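## Task

The wooden die sits loose on the upturned palm of the robot's hand. Using in-hand motion alone, roll it until the face with five pips points up; the goal picture is only one example, and its heading about the vertical is free. Nothing but the hand may touch the die (the wrist camera, its post and the arm's final link count as hand); any other contact, or the die leaving the hand, fails the task. To finish, the die must rest motionless on the palm or fingers, clear of the wrist, camera and post, with the palm pointing straight up and no hand motor showing "moving" or "overload" or building toward a shutdown (a motor dead from the start is ignored); then declare it done. The hand is then opened automatically, and the five must still be up afterwards: apart from lying on the open hand, nothing that only the robot holds in place counts.

## Robot and tools

ROBOT. One six-joint arm carrying a right hand with index, middle, ring and thumb: 16 hand motors. The "hand point" sits in front of the palm where thumb tip meets index and middle tips. Its own axes: +z runs along the straightened fingers toward the tips, +x across the palm away from the thumb, +y out of the palm face (palm surface at y = -0.062 m). Finger knuckles at z = -0.017 m, tips 0.139 m beyond. Only the rubber fingertip caps grip well. A rigid mast at the wrist (x +0.05..+0.10, z -0.16..-0.11, up to y = +0.06 m) can strike things. Scene frame: origin on the table under the arm base, +z up, +y left looking along +x. Positions in metres, orientation as quaternion wxyz.

THE ROW. Every motion uses a row of 24 numbers, each in [-1, 1], in this order: dx, dy, dz, rx, ry, rz, then index_mcp, index_abd, index_pip, index_dip, middle_mcp, middle_abd, middle_pip, middle_dip, ring_mcp, ring_abd, ring_pip, ring_dip, thumb_cmc, thumb_axl, thumb_mcp, thumb_ipl, current_limit, speed.
- The first six are an OFFSET, not a pose, in the hand point's own axes, counted from the hand point pose in the latest result that reports it (before any such result, or for a second call in one reply, from where the robot is when the action begins). 1.0 equals 0.6 m or 180 degrees; rx, ry, rz form one rotation vector. Every row in a list is measured from that same base, not from the row before. All zeros is not a pause: it drives the arm back to that base pose.
- The sixteen hand numbers are absolute goal angles, scaled linearly between each hinge's two stops. Going toward -1 bends fingers toward the palm (mcp at knuckle, pip middle hinge, dip last hinge); _abd swings a finger sideways away from the thumb. Straight values: mcp +0.75, abd 0.00, pip +0.58, dip +0.70. Thumb: thumb_cmc toward -1 swings the thumb from beside the palm to in front of it (straight +0.71); thumb_axl rolls it about its length (straight +0.68, quarter turn at -0.40); thumb_mcp (straight +0.23) and thumb_ipl (straight +0.17) bend it, toward +z when the roll is straight.
- current_limit: motor current cap, -1 = 0 mA to +1 = 550 mA (minimum 11 mA); very low caps may not lift a finger. speed: set-point speed = (speed+1)/2 of 5.9 rad/s. They start at +0.4 and -0.6 and persist until rewritten.

TOOLS.
- execute_actions {"actions": [...], "pictures": bool}. The list holds at most one item. Empty list: just report state. {"rows": [[24 numbers], ...], "steps": n}: up to 15 rows and 15 steps (1/30 s per step, default 15); one row per step, last row repeated. {"steps": n} alone: a wait up to 300 steps, counted from the previous result, including your reply time.
- move {"target": one 24-number row (same offset rules), "speed": 0.002-0.5 m/s (default 0.25; rotation capped at twice that in rad/s), "stop_force": 9-40 N optional}. Straight-line path of 0.5-10 s; it does not avoid obstacles. Hand numbers go out at the start. With stop_force the path halts when push along the target direction exceeds it, then backs off two steps; unreliable if the move rotates; omit it when lifting off a surface.
- wait {"seconds": 0-10}.
- zoom_image {"camera": "cam_high" or "cam_wrist", "region": [x0, y0, x1, y1]} pixels, max 504x504.
- show_instructions {}: the goal reference images.
- finished_scene {"scene": 1 or 2}: ends and grades the scene, irreversible. Call it to declare done.

RESULT LINES. State gives end_effector_position, end_effector_quat_wxyz and velocities in the scene frame. Per motor, in row order: hand_goal (written goals), hand_measured (actual, same scale), hand_current_ma (positive pushes toward -1), hand_state: moving, goal, blocked (resting away from goal and pressing), overload (shut down). "Hand target" is the pose the controller is driving toward. Wrist force/torque are in hand-point axes, noisy (offset up to ~4 N, saturates ~50 N). HELD or "pose unreachable" means the clearance check blocked or altered commands. A move adds a "move:" line: done, off_target, moving, held, fault, or contact (stop_force triggered), plus limits such as paced (clipped) or held. Cameras: cam_high 672x504 overhead, cam_wrist 504x504 fisheye on the hand.

CAUTIONS. Each step the commanded pose is clipped to 100 mm and 16 degrees from the measured one; arm motion trails commands by ~0.17 s, so re-check the pose. A motor at 495 mA or more accumulates seconds; at 5 s it shuts off for 10 s, so avoid long hard squeezes. Contact torque at joint limits (wrist joints 25.4 N m) or 150 N force causes a 10 s stop and drops the rest of the call; the stiff arm faults easily when pressed into firm surfaces. Keep the palm roughly up so the object never falls, never let it touch the table or mast, and avoid slams. The simulation runs while you think, so keep replies short; loose objects may occasionally be nudged.

Each tool is called after "Call:" as name(argument=value, ...), one argument or row to a line, values as JSON.

Reference images:

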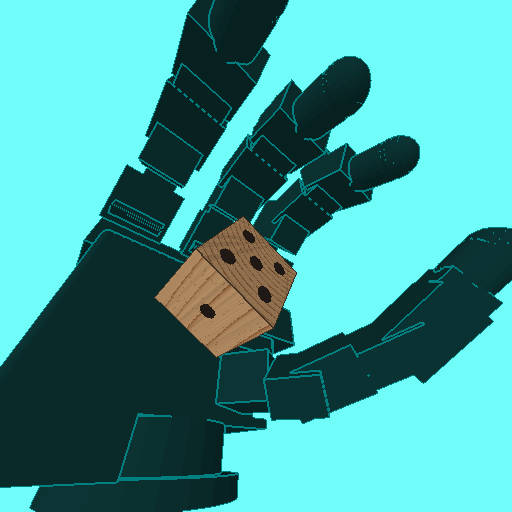

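## Session

Call:
execute_actions(
  actions=[],
)

Scene clock: 0.00 s of 4800.00 s.
end_effector_position=(+0.6072, +0.0770, +0.4577) hand_goal=(+0.046, +0.000, -0.008, +0.280, +0.046, +0.000, -0.008, +0.280, +0.046, +0.000, -0.008, +0.280, -0.104, +0.266, +0.032, -0.018) hand_measured=(+0.062, +0.000, -0.006, +0.282, +0.062, +0.000, -0.006, +0.282, +0.062, +0.000, -0.006, +0.282, -0.092, +0.270, +0.034, -0.016) hand_current_ma=(+85, +0, +14, +12, +85, +0, +14, +12, +87, +0, +14, +12, +67, +29, +11, +12) hand_state=(goal, goal, goal, goal, goal, goal, goal, goal, goal, goal, goal, goal, goal, goal, goal, goal) hand_current_limit=0.40 hand_speed=-0.60 end_effector_quat_wxyz=(+0.474, +0.475, +0.536, +0.512) end_effector_velocity=(+0.000, +0.000, +0.000) end_effector_angular_velocity=(-0.000, -0.001, +0.000)
Joint positions: [-0.182 -1.166  2.227 -4.159 -1.32  -0.038]
Joint velocities: [ 0.    -0.    -0.001 -0.     0.    -0.   ]
Motor temperatures (°C, as the motors report them): [26 29 28 31 36 39]
Wrist force (N, on the end effector, along its own x y z axes, offset not removed): no reading
Wrist torque (N m, same axes, about the end effector's origin, offset not removed): no reading
Hand target: +0.607, +0.077, +0.458; +0.474, +0.475, +0.536, +0.512

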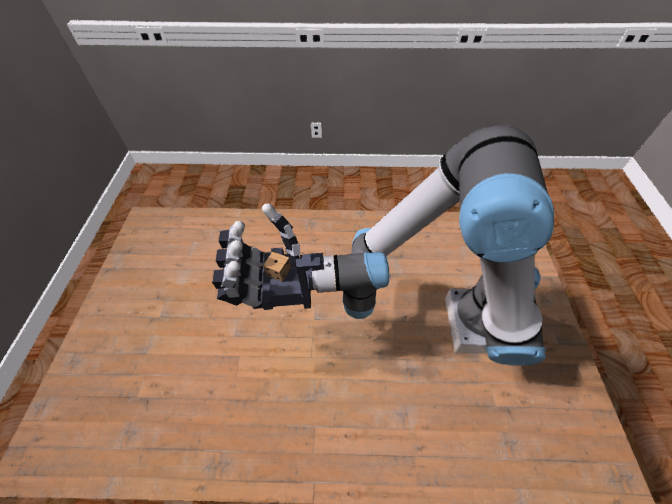

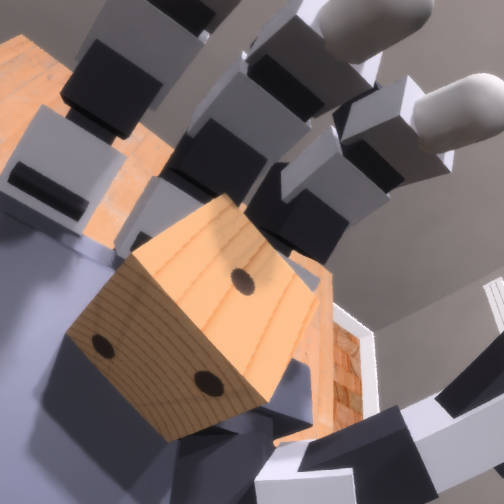

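Call:
move(
  target=[0,0,0,0.12,0,-0.03,0.7,0,-0.5,0.3,0.7,0,-0.5,0.3,0.7,0,-0.5,0.3,-0.1,0.27,0.03,0,0.4,-0.6],
  speed=0.12,
)

Scene clock: 9.63 s of 4800.00 s.
end_effector_position=(+0.6070, +0.0770, +0.4576) hand_goal=(+0.700, +0.000, -0.500, +0.300, +0.700, +0.000, -0.500, +0.300, +0.700, +0.000, -0.500, +0.300, -0.100, +0.270, +0.030, +0.000) hand_measured=(+0.708, +0.000, -0.496, +0.298, +0.708, +0.000, -0.496, +0.298, +0.708, +0.000, -0.496, +0.298, -0.092, +0.270, +0.030, -0.004) hand_current_ma=(+42, +0, +20, -14, +42, +0, +20, -14, +42, +0, +20, -14, +43, +4, -2, -21) hand_state=(goal, goal, goal, goal, goal, goal, goal, goal, goal, goal, goal, goal, goal, goal, goal, goal) hand_current_limit=0.40 hand_speed=-0.60 end_effector_quat_wxyz=(+0.400, +0.530, +0.644, +0.380) end_effector_velocity=(+0.000, -0.001, -0.000) end_effector_angular_velocity=(-0.003, +0.008, -0.003)
Joint positions: [-0.194 -1.496  2.282 -3.501 -1.358 -0.225]
Joint velocities: [-0.002 -0.006 -0.001  0.015 -0.002 -0.003]
Motor temperatures (°C, as the motors report them): [26 29 28 31 36 39]
Wrist force (N, on the end effector, along its own x y z axes, offset not removed): [1.0 -0.2 -0.7]
Wrist torque (N m, same axes, about the end effector's origin, offset not removed): [0.12 -0.16 -0.14]
Hand target: +0.607, +0.077, +0.458; +0.400, +0.530, +0.644, +0.380
Off the commanded pose: 0.000 m, 0 deg.
move: done
camera_calibration (this result's frames):
cam_wrist: T_world_to_cam=[[0.342836, -0.662867, 0.665635, -0.427964], [-0.800855, -0.576607, -0.161727, 0.562335], [0.491013, -0.477632, -0.728542, 0.199465], [0, 0, 0, 1]] pos_world=[0.499131, 0.135834, 0.521132]

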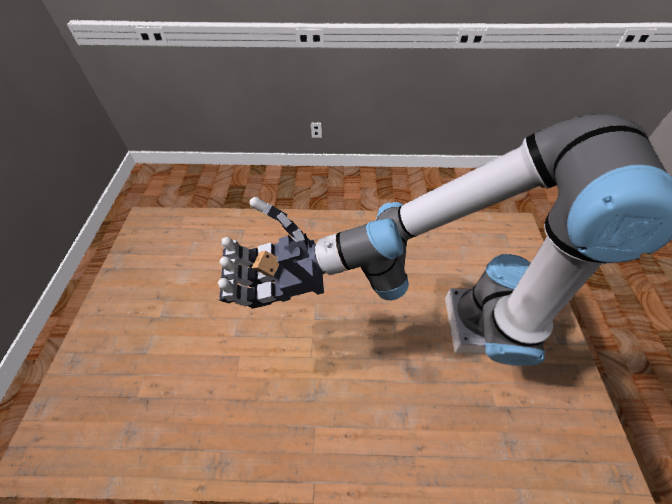

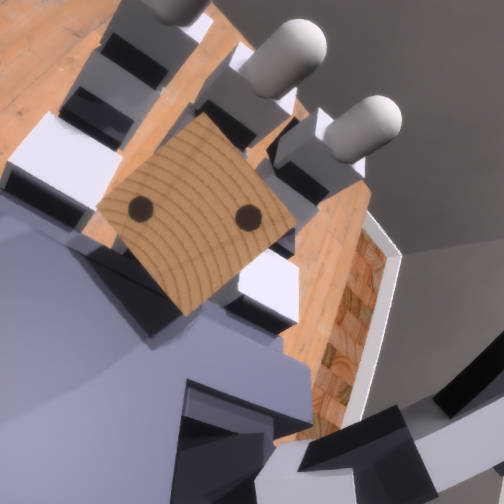

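Call:
execute_actions(
  actions=[],
)

Call:
zoom_image(
  camera="cam_high",
  region=[200,180,340,320],
)

Scene clock: 13.07 s of 4800.00 s.
end_effector_position=(+0.6070, +0.0770, +0.4576) hand_goal=(+0.700, +0.000, -0.500, +0.300, +0.700, +0.000, -0.500, +0.300, +0.700, +0.000, -0.500, +0.300, -0.100, +0.270, +0.030, +0.000) hand_measured=(+0.708, +0.000, -0.496, +0.298, +0.710, +0.000, -0.496, +0.298, +0.708, +0.000, -0.496, +0.298, -0.092, +0.270, +0.030, -0.004) hand_current_ma=(+43, +0, +20, -14, +55, +0, +24, -11, +43, +0, +20, -14, +43, +4, -2, -21) hand_state=(goal, goal, goal, goal, goal, goal, goal, goal, goal, goal, goal, goal, goal, goal, goal, goal) hand_current_limit=0.40 hand_speed=-0.60 end_effector_quat_wxyz=(+0.400, +0.530, +0.644, +0.380) end_effector_velocity=(+0.000, -0.001, +0.001) end_effector_angular_velocity=(+0.000, -0.001, -0.001)
Joint positions: [-0.194 -1.496  2.282 -3.499 -1.359 -0.225]
Joint velocities: [-0.001  0.    -0.001 -0.     0.     0.   ]
Motor temperatures (°C, as the motors report them): [26 29 28 31 36 39]
Wrist force (N, on the end effector, along its own x y z axes, offset not removed): [1.0 0.4 -2.0]
Wrist torque (N m, same axes, about the end effector's origin, offset not removed): [0.35 -0.22 -0.07]
Hand target: +0.607, +0.077, +0.458; +0.400, +0.530, +0.644, +0.380
Off the commanded pose: 0.000 m, 0 deg.
Steps of this call (steps 1 to 103: nothing new was sent). Readings (end_effector_position | what the end effector reports):
1: (+0.6070, +0.0770, +0.4576) | hand_goal=(+0.700, +0.000, -0.500, +0.300, +0.700, +0.000, -0.500, +0.300, +0.700, +0.000, -0.500, +0.300, -0.100, +0.270, +0.030, +0.000) hand_measured=(+0.708, +0.000, -0.496, +0.298, +0.708, +0.000, -0.496, +0.298, +0.708, +0.000, -0.496, +0.298, -0.092, +0.270, +0.030, -0.004) hand_current_ma=(+42, +0, +20, -14, +42, +0, +20, -14, +42, +0, +20, -14, +43, +4, -2, -21) hand_state=(goal, goal, goal, goal, goal, goal, goal, goal, goal, goal, goal, goal, goal, goal, goal, goal) hand_current_limit=0.40 hand_speed=-0.60
2: (+0.6070, +0.0770, +0.4576) | hand_goal=(+0.700, +0.000, -0.500, +0.300, +0.700, +0.000, -0.500, +0.300, +0.700, +0.000, -0.500, +0.300, -0.100, +0.270, +0.030, +0.000) hand_measured=(+0.708, +0.000, -0.496, +0.298, +0.708, +0.000, -0.496, +0.298, +0.708, +0.000, -0.496, +0.298, -0.092, +0.270, +0.030, -0.004) hand_current_ma=(+42, +0, +20, -14, +42, +0, +20, -14, +43, +0, +20, -14, +43, +4, -2, -21) hand_state=(goal, goal, goal, goal, goal, goal, goal, goal, goal, goal, goal, goal, goal, goal, goal, goal) hand_current_limit=0.40 hand_speed=-0.60
4: (+0.6070, +0.0770, +0.4576) | hand_goal=(+0.700, +0.000, -0.500, +0.300, +0.700, +0.000, -0.500, +0.300, +0.700, +0.000, -0.500, +0.300, -0.100, +0.270, +0.030, +0.000) hand_measured=(+0.708, +0.000, -0.496, +0.298, +0.708, +0.000, -0.496, +0.298, +0.708, +0.000, -0.496, +0.298, -0.092, +0.270, +0.030, -0.004) hand_current_ma=(+42, +0, +20, -14, +42, +0, +20, -14, +43, +0, +20, -14, +43, +4, -2, -21) hand_state=(goal, goal, goal, goal, goal, goal, goal, goal, goal, goal, goal, goal, goal, goal, goal, goal) hand_current_limit=0.40 hand_speed=-0.60
8: (+0.6070, +0.0770, +0.4576) | hand_goal=(+0.700, +0.000, -0.500, +0.300, +0.700, +0.000, -0.500, +0.300, +0.700, +0.000, -0.500, +0.300, -0.100, +0.270, +0.030, +0.000) hand_measured=(+0.708, +0.000, -0.496, +0.298, +0.710, +0.000, -0.496, +0.298, +0.708, +0.000, -0.496, +0.298, -0.092, +0.270, +0.030, -0.004) hand_current_ma=(+43, +0, +20, -14, +60, +0, +24, -11, +43, +0, +20, -14, +43, +4, -2, -21) hand_state=(goal, goal, goal, goal, moving, goal, goal, goal, goal, goal, goal, goal, goal, goal, goal, goal) hand_current_limit=0.40 hand_speed=-0.60
103: the state above
camera_calibration (this result's frames):
cam_wrist: T_world_to_cam=[[0.343303, -0.662732, 0.66553, -0.428202], [-0.800943, -0.576665, -0.161087, 0.562127], [0.490545, -0.477749, -0.728781, 0.199877], [0, 0, 0, 1]] pos_world=[0.499185, 0.135867, 0.521199]

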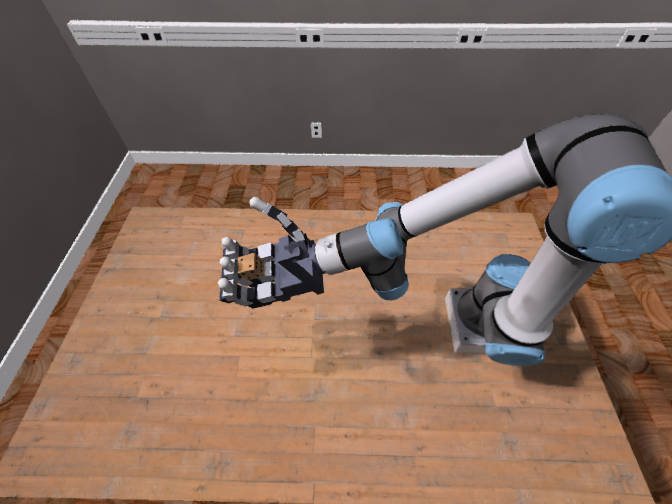

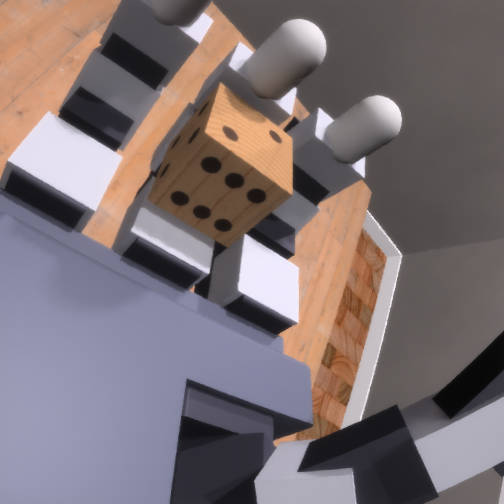

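Region (200, 180, 340, 320) of cam_high's 672x504 image, scaled by 3.600, with more detail than that image has.

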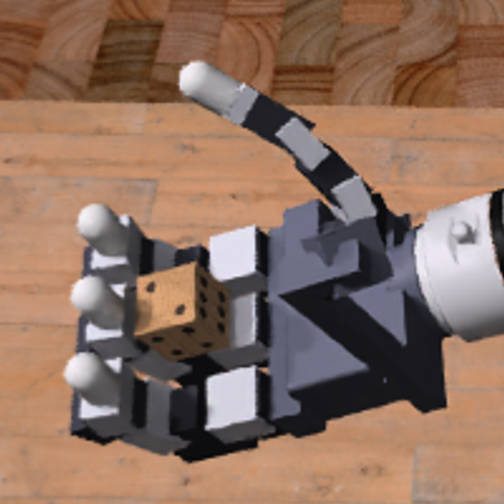

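Call:
move(
  target=[0,0,0,-0.12,0,0.02,0.35,0,-0.8,0.3,0.35,0,-0.8,0.3,0.35,0,-0.8,0.3,-0.4,0.27,0.03,0,0.4,-0.85],
  speed=0.12,
)

Scene clock: 18.13 s of 4800.00 s.
end_effector_position=(+0.6072, +0.0770, +0.4577) hand_goal=(+0.350, +0.000, -0.800, +0.300, +0.350, +0.000, -0.800, +0.300, +0.350, +0.000, -0.800, +0.300, -0.400, +0.270, +0.030, +0.000) hand_measured=(+0.366, +0.000, -0.798, +0.298, +0.380, +0.000, -0.754, +0.316, +0.368, +0.000, -0.798, +0.298, -0.398, +0.270, +0.030, -0.004) hand_current_ma=(+90, +0, +6, -13, +168, +0, +240, +84, +92, +0, +6, -13, +17, +4, -5, -21) hand_state=(goal, goal, goal, goal, blocked, goal, blocked, goal, goal, goal, goal, goal, goal, goal, goal, goal) hand_current_limit=0.40 hand_speed=-0.85 end_effector_quat_wxyz=(+0.480, +0.465, +0.545, +0.506) end_effector_velocity=(+0.000, -0.000, +0.001) end_effector_angular_velocity=(+0.001, -0.012, -0.000)
Joint positions: [-0.193 -1.166  2.229 -4.159 -1.303 -0.07 ]
Joint velocities: [-0.     0.009 -0.006 -0.015  0.     0.003]
Motor temperatures (°C, as the motors report them): [26 29 28 31 36 39]
Wrist force (N, on the end effector, along its own x y z axes, offset not removed): [0.2 1.1 -2.4]
Wrist torque (N m, same axes, about the end effector's origin, offset not removed): [0.36 -0.17 -0.18]
Hand target: +0.607, +0.077, +0.458; +0.480, +0.465, +0.545, +0.506
Off the commanded pose: 0.000 m, 0 deg.
move: done
camera_calibration (this result's frames):
cam_wrist: T_world_to_cam=[[0.107058, -0.72803, 0.677135, -0.285152], [-0.669025, -0.556549, -0.492604, 0.632389], [0.735489, -0.400282, -0.546653, -0.038164], [0, 0, 0, 1]] pos_world=[0.481681, 0.12908, 0.483741]

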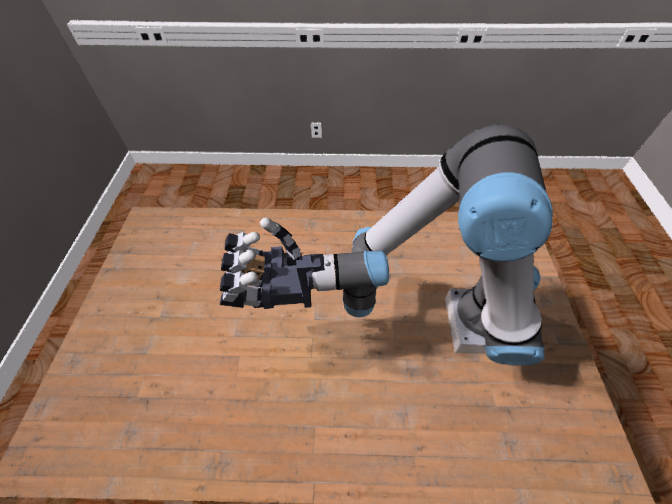

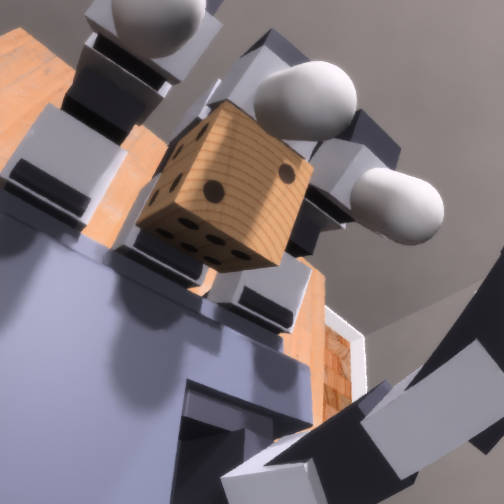

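Call:
move(
  target=[0,0,0,0,0,0,0.2,0,0.1,0.3,0.2,0,0.1,0.3,0.2,0,0.1,0.3,-0.4,0.27,0.03,0,0.4,-0.85],
)

Scene clock: 22.83 s of 4800.00 s.
end_effector_position=(+0.6072, +0.0770, +0.4577) hand_goal=(+0.200, +0.000, +0.100, +0.300, +0.200, +0.000, +0.100, +0.300, +0.200, +0.000, +0.100, +0.300, -0.400, +0.270, +0.030, +0.000) hand_measured=(+0.214, +0.000, +0.098, +0.298, +0.216, +0.000, +0.098, +0.302, +0.216, +0.000, +0.098, +0.298, -0.398, +0.270, +0.030, -0.004) hand_current_ma=(+81, +0, -9, -13, +84, +0, -9, +11, +83, +0, -9, -13, +17, +4, -5, -21) hand_state=(goal, goal, goal, goal, goal, goal, goal, goal, goal, goal, goal, goal, goal, goal, goal, goal) hand_current_limit=0.40 hand_speed=-0.85 end_effector_quat_wxyz=(+0.480, +0.465, +0.545, +0.506) end_effector_velocity=(+0.000, -0.002, +0.000) end_effector_angular_velocity=(-0.000, +0.000, -0.003)
Joint positions: [-0.193 -1.166  2.229 -4.159 -1.303 -0.07 ]
Joint velocities: [-0.003  0.    -0.     0.    -0.    -0.   ]
Motor temperatures (°C, as the motors report them): [26 29 28 31 36 39]
Wrist force (N, on the end effector, along its own x y z axes, offset not removed): [-0.5 2.1 -2.4]
Wrist torque (N m, same axes, about the end effector's origin, offset not removed): [0.48 -0.10 -0.12]
Hand target: +0.607, +0.077, +0.458; +0.480, +0.465, +0.545, +0.506
Off the commanded pose: 0.000 m, 0 deg.
move: done
camera_calibration (this result's frames):
cam_wrist: T_world_to_cam=[[0.107059, -0.72803, 0.677135, -0.285152], [-0.669025, -0.556549, -0.492604, 0.632389], [0.735489, -0.400282, -0.546653, -0.0381637], [0, 0, 0, 1]] pos_world=[0.481681, 0.12908, 0.483741]

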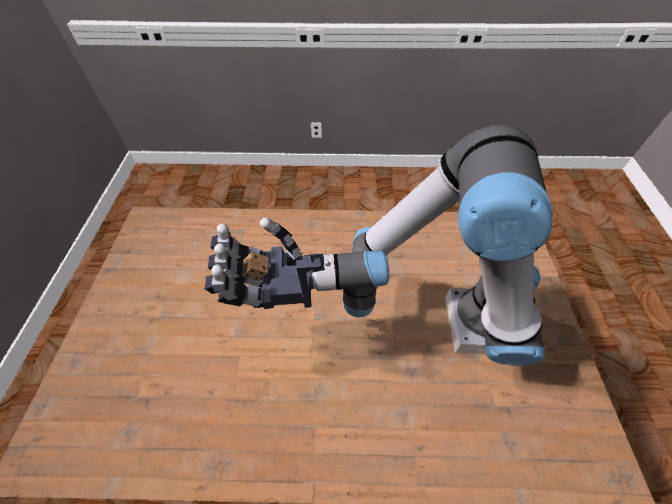

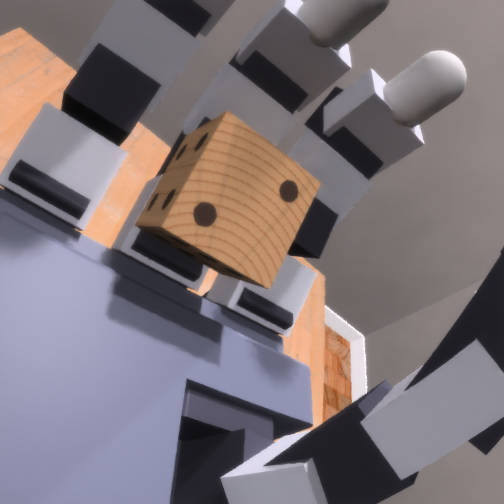

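Call:
move(
  target=[0,0,0,0.33,0,0,0.75,-0.05,-0.6,0.2,0.75,0,-0.6,0.2,0.75,0.1,-0.6,0.2,-0.4,0.27,0.03,0,0.4,-0.7],
  speed=0.15,
)

Call:
move(
  target=[0,0,0,0,0,0,0.75,-0.05,-0.25,-0.2,0.75,0,-0.25,-0.2,0.75,0.1,-0.25,-0.2,-0.4,0.27,0.03,0,0.4,-0.9],
)

Scene clock: 32.87 s of 4800.00 s.
end_effector_position=(+0.6067, +0.0771, +0.4576) hand_goal=(+0.750, -0.050, -0.600, +0.200, +0.750, +0.000, -0.600, +0.200, +0.750, +0.100, -0.600, +0.200, -0.400, +0.270, +0.030, +0.000) hand_measured=(+0.758, -0.048, -0.594, +0.202, +0.758, +0.000, -0.594, +0.202, +0.758, +0.096, -0.594, +0.202, -0.398, +0.270, +0.028, -0.004) hand_current_ma=(+40, +12, +28, +13, +48, +0, +28, +13, +41, -16, +28, +13, +14, +4, -18, -21) hand_state=(goal, goal, goal, goal, goal, goal, goal, goal, goal, goal, goal, goal, goal, goal, goal, goal) hand_current_limit=0.40 hand_speed=-0.70 end_effector_quat_wxyz=(+0.186, +0.642, +0.724, +0.170) end_effector_velocity=(+0.001, -0.001, +0.001) end_effector_angular_velocity=(-0.001, +0.008, -0.002)
Joint positions: [-0.128 -1.701  1.917 -2.28  -1.525 -0.207]
Joint velocities: [-0.001  0.002 -0.01   0.015 -0.002  0.   ]
Motor temperatures (°C, as the motors report them): [26 29 28 31 36 39]
Wrist force (N, on the end effector, along its own x y z axes, offset not removed): [-1.8 1.5 -2.6]
Wrist torque (N m, same axes, about the end effector's origin, offset not removed): [0.64 0.09 -0.30]
Hand target: +0.607, +0.077, +0.458; +0.186, +0.642, +0.724, +0.169
Off the commanded pose: 0.001 m, 0 deg.
move: done
camera_calibration (this result's frames):
cam_wrist: T_world_to_cam=[[0.640003, -0.688831, 0.340454, -0.457234], [-0.763443, -0.519955, 0.383148, 0.285736], [-0.0869034, -0.505132, -0.858655, 0.611921], [0, 0, 0, 1]] pos_world=[0.563951, 0.142714, 0.571617]

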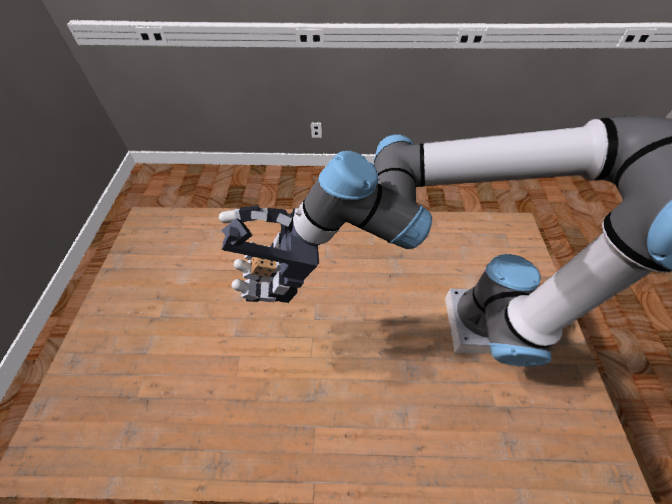

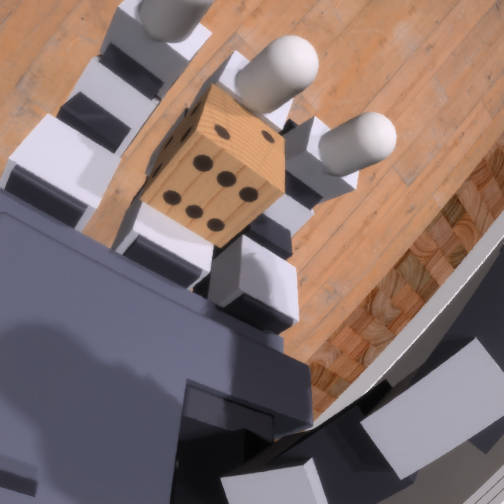

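Scene clock: 34.73 s of 4800.00 s.
end_effector_position=(+0.6067, +0.0771, +0.4575) hand_goal=(+0.750, -0.050, -0.250, -0.200, +0.750, +0.000, -0.250, -0.200, +0.750, +0.100, -0.250, -0.200, -0.400, +0.270, +0.030, +0.000) hand_measured=(+0.758, -0.048, -0.250, -0.196, +0.758, +0.000, -0.248, -0.194, +0.758, +0.096, -0.250, -0.196, -0.398, +0.270, +0.028, -0.004) hand_current_ma=(+40, +12, +1, +18, +48, +0, +7, +30, +41, -16, +1, +17, +14, +4, -18, -21) hand_state=(goal, goal, goal, goal, goal, goal, goal, goal, goal, goal, goal, goal, goal, goal, goal, goal) hand_current_limit=0.40 hand_speed=-0.90 end_effector_quat_wxyz=(+0.186, +0.642, +0.724, +0.170) end_effector_velocity=(-0.000, +0.000, -0.001) end_effector_angular_velocity=(+0.001, +0.000, -0.001)
Joint positions: [-0.128 -1.701  1.917 -2.28  -1.525 -0.207]
Joint velocities: [ 0.     0.     0.001 -0.001  0.     0.001]
Motor temperatures (°C, as the motors report them): [26 29 28 31 36 39]
Wrist force (N, on the end effector, along its own x y z axes, offset not removed): [-0.8 1.5 -1.1]
Wrist torque (N m, same axes, about the end effector's origin, offset not removed): [0.51 0.08 -0.30]
Hand target: +0.607, +0.077, +0.458; +0.186, +0.642, +0.724, +0.170
Off the commanded pose: 0.000 m, 0 deg.
move: done
camera_calibration (this result's frames):
cam_wrist: T_world_to_cam=[[0.639992, -0.68883, 0.340476, -0.457234], [-0.763449, -0.519922, 0.38318, 0.285723], [-0.0869245, -0.505168, -0.858632, 0.611922], [0, 0, 0, 1]] pos_world=[0.563952, 0.14272, 0.57161]

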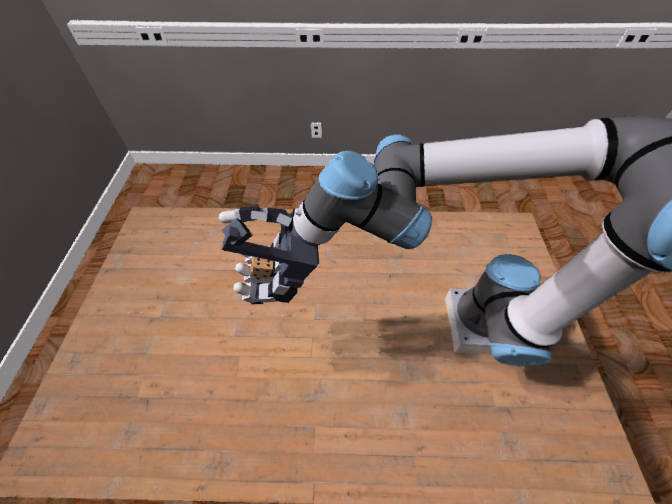

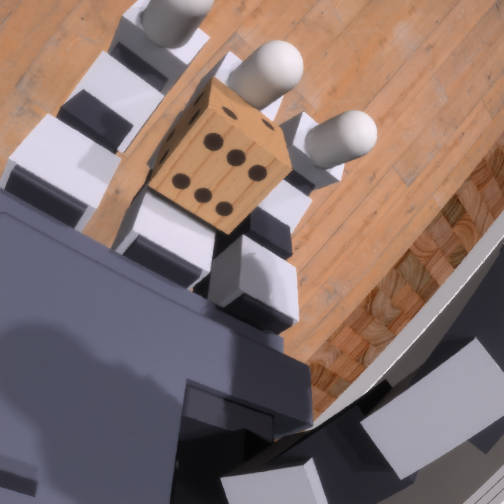

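Call:
move(
  target=[0,0,0,0,0,0,0.75,-0.05,-0.2,0.35,0.75,0,-0.2,0.35,0.75,0.1,-0.2,0.35,-0.4,0.27,0.03,0,0.4,-0.9],
)

Call:
move(
  target=[0,0,0,0,0,0,0.35,-0.05,0.2,0.35,0.35,0,0.2,0.35,0.35,0.1,0.2,0.35,-0.4,0.27,0.03,0,0.4,-0.9],
)

Scene clock: 42.50 s of 4800.00 s.
end_effector_position=(+0.6067, +0.0771, +0.4576) hand_goal=(+0.750, -0.050, -0.200, +0.350, +0.750, +0.000, -0.200, +0.350, +0.750, +0.100, -0.200, +0.350, -0.400, +0.270, +0.030, +0.000) hand_measured=(+0.758, -0.048, -0.200, +0.348, +0.758, +0.000, -0.198, +0.348, +0.758, +0.096, -0.200, +0.348, -0.398, +0.270, +0.028, -0.004) hand_current_ma=(+40, +12, +2, -11, +48, +0, +10, -10, +41, -16, +2, -11, +14, +4, -18, -21) hand_state=(goal, goal, goal, goal, goal, goal, goal, goal, goal, goal, goal, goal, goal, goal, goal, goal) hand_current_limit=0.40 hand_speed=-0.90 end_effector_quat_wxyz=(+0.186, +0.642, +0.724, +0.170) end_effector_velocity=(-0.000, +0.000, -0.000) end_effector_angular_velocity=(+0.001, +0.000, -0.000)
Joint positions: [-0.128 -1.701  1.917 -2.28  -1.525 -0.207]
Joint velocities: [ 0.001  0.     0.001 -0.     0.     0.001]
Motor temperatures (°C, as the motors report them): [26 29 28 31 36 39]
Wrist force (N, on the end effector, along its own x y z axes, offset not removed): [-0.5 0.9 -2.8]
Wrist torque (N m, same axes, about the end effector's origin, offset not removed): [0.48 -0.12 -0.16]
Hand target: +0.607, +0.077, +0.458; +0.186, +0.642, +0.724, +0.170
Off the commanded pose: 0.000 m, 0 deg.
move: done
camera_calibration (this result's frames):
cam_wrist: T_world_to_cam=[[0.639973, -0.688846, 0.34048, -0.457236], [-0.763464, -0.519903, 0.383175, 0.285724], [-0.0869314, -0.505166, -0.858633, 0.611921], [0, 0, 0, 1]] pos_world=[0.563954, 0.142705, 0.571614]

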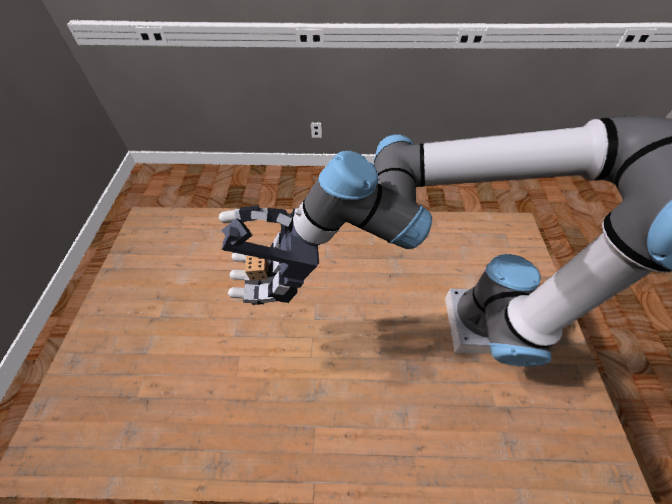

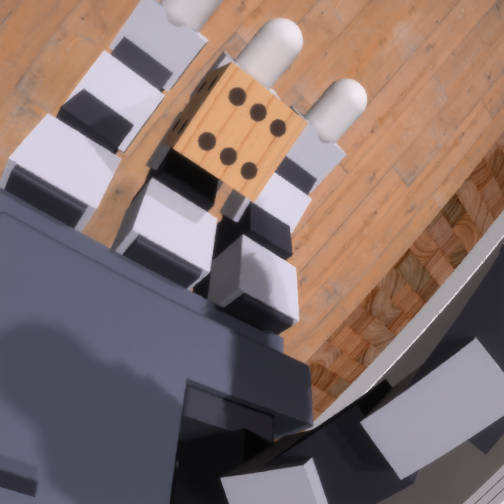

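Scene clock: 44.47 s of 4800.00 s.
end_effector_position=(+0.6067, +0.0771, +0.4576) hand_goal=(+0.350, -0.050, +0.200, +0.350, +0.350, +0.000, +0.200, +0.350, +0.350, +0.100, +0.200, +0.350, -0.400, +0.270, +0.030, +0.000) hand_measured=(+0.372, -0.048, +0.200, +0.348, +0.380, +0.000, +0.202, +0.348, +0.374, +0.096, +0.200, +0.348, -0.398, +0.270, +0.028, -0.004) hand_current_ma=(+123, +12, +2, -11, +163, +0, +10, -10, +125, -16, +2, -11, +14, +4, -18, -21) hand_state=(blocked, goal, goal, goal, blocked, goal, goal, goal, blocked, goal, goal, goal, goal, goal, goal, goal) hand_current_limit=0.40 hand_speed=-0.90 end_effector_quat_wxyz=(+0.186, +0.642, +0.724, +0.170) end_effector_velocity=(-0.000, +0.000, -0.000) end_effector_angular_velocity=(+0.000, +0.001, -0.000)
Joint positions: [-0.128 -1.701  1.917 -2.28  -1.525 -0.207]
Joint velocities: [ 0.     0.     0.     0.    -0.     0.001]
Motor temperatures (°C, as the motors report them): [26 29 28 31 36 39]
Wrist force (N, on the end effector, along its own x y z axes, offset not removed): [0.5 -0.5 -0.7]
Wrist torque (N m, same axes, about the end effector's origin, offset not removed): [0.24 -0.18 -0.24]
Hand target: +0.607, +0.077, +0.458; +0.186, +0.642, +0.724, +0.170
Off the commanded pose: 0.000 m, 0 deg.
move: done
camera_calibration (this result's frames):
cam_wrist: T_world_to_cam=[[0.639971, -0.688846, 0.340481, -0.457236], [-0.763465, -0.519902, 0.383175, 0.285724], [-0.086932, -0.505166, -0.858633, 0.611922], [0, 0, 0, 1]] pos_world=[0.563954, 0.142705, 0.571614]

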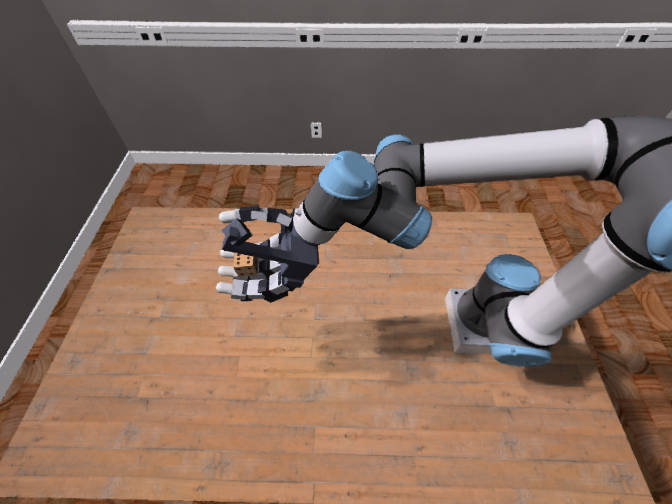

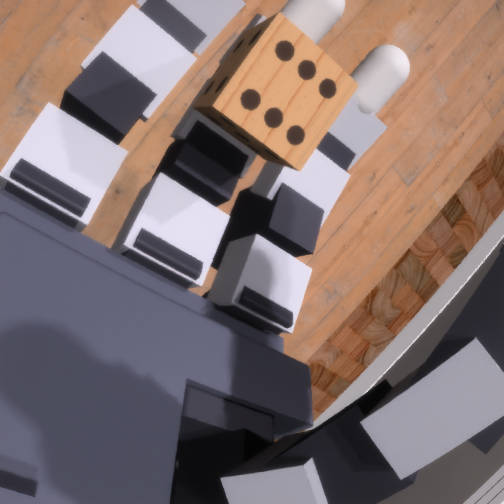

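Works. Straighten and slope back toward the palm.

Call:
move(
  target=[0,0,0,0,0,0,-0.3,-0.05,0.58,0.2,-0.3,0,0.58,0.2,-0.3,0.1,0.58,0.2,-0.1,0.27,0.03,0,0.4,-0.9],
)

Scene clock: 50.47 s of 4800.00 s.
end_effector_position=(+0.6067, +0.0771, +0.4576) hand_goal=(-0.300, -0.050, +0.580, +0.200, -0.300, +0.000, +0.580, +0.200, -0.300, +0.100, +0.580, +0.200, -0.100, +0.270, +0.030, +0.000) hand_measured=(-0.274, -0.048, +0.580, +0.204, -0.268, +0.000, +0.582, +0.204, -0.272, +0.096, +0.580, +0.204, -0.100, +0.270, +0.028, -0.004) hand_current_ma=(+143, +12, +2, +18, +178, +0, +8, +18, +146, -16, +2, +18, -3, +4, -19, -21) hand_state=(blocked, goal, goal, goal, blocked, goal, goal, goal, blocked, goal, goal, goal, goal, goal, goal, goal) hand_current_limit=0.40 hand_speed=-0.90 end_effector_quat_wxyz=(+0.186, +0.642, +0.724, +0.170) end_effector_velocity=(-0.000, +0.000, -0.000) end_effector_angular_velocity=(+0.000, +0.000, +0.000)
Joint positions: [-0.128 -1.701  1.917 -2.28  -1.525 -0.207]
Joint velocities: [ 0.001 -0.     0.    -0.     0.     0.001]
Motor temperatures (°C, as the motors report them): [26 29 28 31 36 39]
Wrist force (N, on the end effector, along its own x y z axes, offset not removed): [-1.6 2.2 0.7]
Wrist torque (N m, same axes, about the end effector's origin, offset not removed): [0.47 0.05 -0.32]
Hand target: +0.607, +0.077, +0.458; +0.186, +0.642, +0.724, +0.170
Off the commanded pose: 0.000 m, 0 deg.
move: done
camera_calibration (this result's frames):
cam_wrist: T_world_to_cam=[[0.639972, -0.688846, 0.340481, -0.457236], [-0.763465, -0.519902, 0.383175, 0.285724], [-0.0869323, -0.505166, -0.858633, 0.611922], [0, 0, 0, 1]] pos_world=[0.563954, 0.142705, 0.571614]

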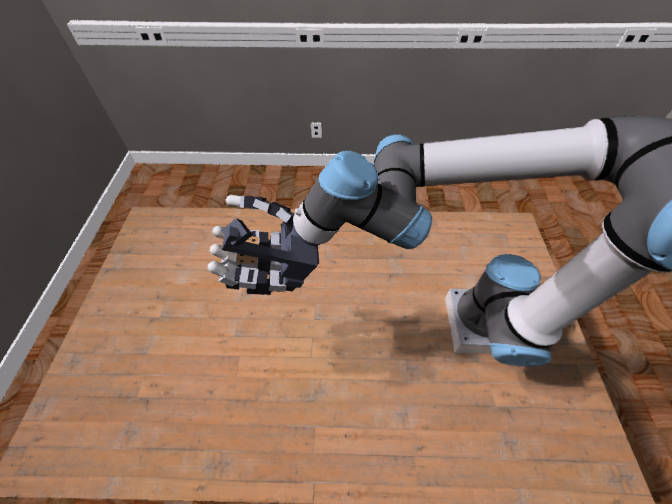

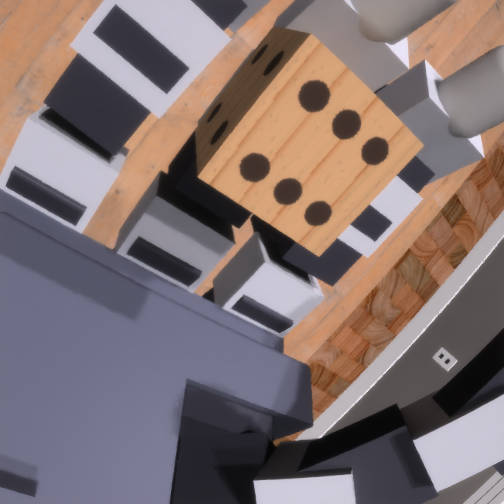

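Call:
move(
  target=[0,0,0,0,0,0,-0.4,-0.05,0.5,-0.5,-0.4,0,0.5,-0.5,-0.4,0.1,0.5,-0.5,-0.1,0.27,0.03,0,0.4,-0.9],
)

Call:
move(
  target=[0,0,0,0,0,0,0.2,-0.05,-0.1,-0.1,0.2,0,-0.1,-0.1,0.2,0.1,-0.1,-0.1,-0.1,0.27,0.03,0,0.4,-0.9],
)

Scene clock: 58.00 s of 4800.00 s.
end_effector_position=(+0.6067, +0.0771, +0.4576) hand_goal=(-0.400, -0.050, +0.500, -0.500, -0.400, +0.000, +0.500, -0.500, -0.400, +0.100, +0.500, -0.500, -0.100, +0.270, +0.030, +0.000) hand_measured=(-0.376, -0.048, +0.508, -0.498, -0.372, +0.000, +0.508, -0.498, -0.374, +0.096, +0.508, -0.498, -0.100, +0.270, +0.028, -0.004) hand_current_ma=(+134, +12, +38, +13, +152, +0, +38, +13, +136, -16, +38, +13, -3, +4, -19, -21) hand_state=(blocked, goal, goal, goal, blocked, goal, goal, goal, blocked, goal, goal, goal, goal, goal, goal, goal) hand_current_limit=0.40 hand_speed=-0.90 end_effector_quat_wxyz=(+0.186, +0.642, +0.724, +0.170) end_effector_velocity=(-0.000, -0.000, -0.001) end_effector_angular_velocity=(+0.000, +0.001, -0.001)
Joint positions: [-0.128 -1.701  1.917 -2.28  -1.525 -0.207]
Joint velocities: [-0.001 -0.     0.001  0.    -0.     0.001]
Motor temperatures (°C, as the motors report them): [26 29 28 31 36 39]
Wrist force (N, on the end effector, along its own x y z axes, offset not removed): [-1.6 0.1 -1.3]
Wrist torque (N m, same axes, about the end effector's origin, offset not removed): [0.37 0.15 -0.41]
Hand target: +0.607, +0.077, +0.458; +0.186, +0.642, +0.724, +0.170
Off the commanded pose: 0.000 m, 0 deg.
move: done
camera_calibration (this result's frames):
cam_wrist: T_world_to_cam=[[0.639972, -0.688846, 0.340481, -0.457236], [-0.763465, -0.519902, 0.383175, 0.285724], [-0.0869323, -0.505166, -0.858633, 0.611922], [0, 0, 0, 1]] pos_world=[0.563954, 0.142705, 0.571614]

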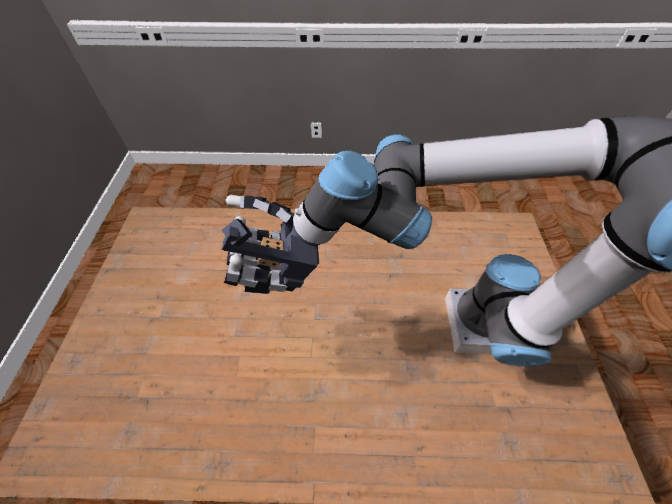

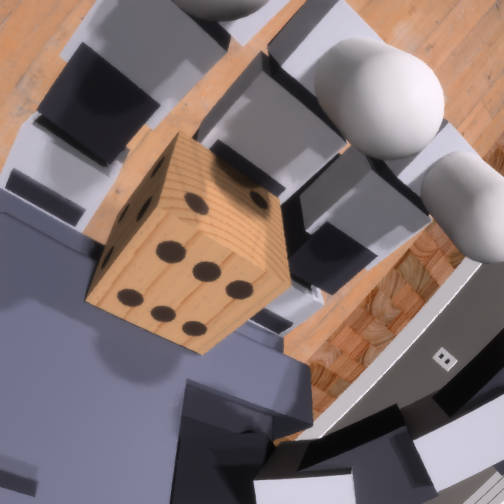

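Scene clock: 60.83 s of 4800.00 s.
end_effector_position=(+0.6067, +0.0771, +0.4576) hand_goal=(+0.200, -0.050, -0.100, -0.100, +0.200, +0.000, -0.100, -0.100, +0.200, +0.100, -0.100, -0.100, -0.100, +0.270, +0.030, +0.000) hand_measured=(+0.208, -0.048, -0.092, -0.102, +0.210, +0.000, -0.092, -0.102, +0.208, +0.096, -0.092, -0.102, -0.100, +0.270, +0.028, -0.004) hand_current_ma=(+43, +12, +41, -14, +54, +0, +41, -14, +44, -16, +41, -14, -3, +4, -19, -21) hand_state=(goal, goal, goal, goal, goal, goal, goal, goal, goal, goal, goal, goal, goal, goal, goal, goal) hand_current_limit=0.40 hand_speed=-0.90 end_effector_quat_wxyz=(+0.186, +0.642, +0.724, +0.170) end_effector_velocity=(+0.000, -0.000, -0.000) end_effector_angular_velocity=(+0.000, +0.000, -0.001)
Joint positions: [-0.128 -1.701  1.917 -2.28  -1.525 -0.207]
Joint velocities: [-0.001  0.     0.     0.    -0.     0.   ]
Motor temperatures (°C, as the motors report them): [26 29 28 31 36 39]
Wrist force (N, on the end effector, along its own x y z axes, offset not removed): [-1.0 1.6 -2.8]
Wrist torque (N m, same axes, about the end effector's origin, offset not removed): [0.67 0.19 -0.02]
Hand target: +0.607, +0.077, +0.458; +0.186, +0.642, +0.724, +0.170
Off the commanded pose: 0.000 m, 0 deg.
move: done
camera_calibration (this result's frames):
cam_wrist: T_world_to_cam=[[0.639971, -0.688847, 0.340481, -0.457236], [-0.763465, -0.519901, 0.383175, 0.285724], [-0.0869324, -0.505166, -0.858633, 0.611922], [0, 0, 0, 1]] pos_world=[0.563954, 0.142705, 0.571614]

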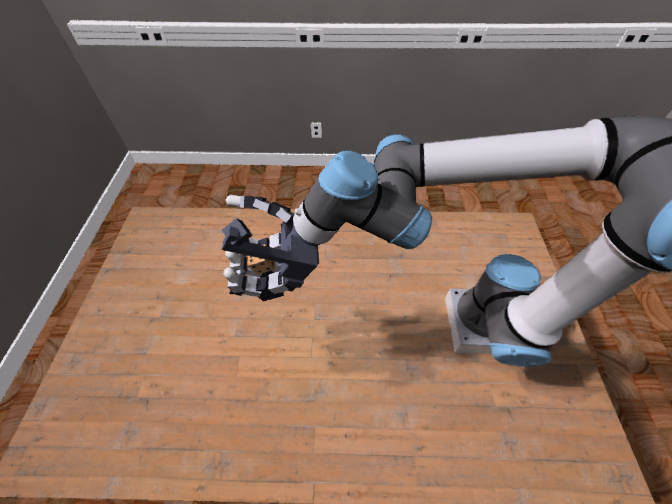

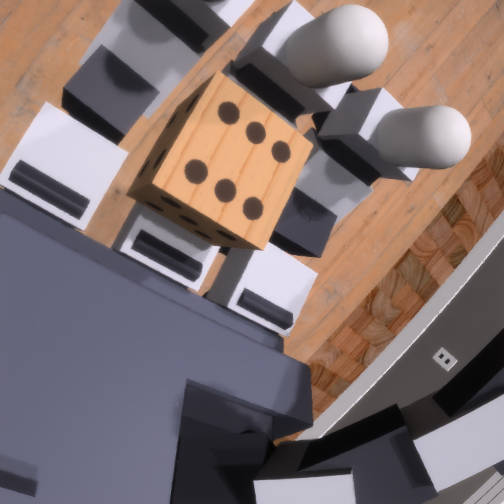

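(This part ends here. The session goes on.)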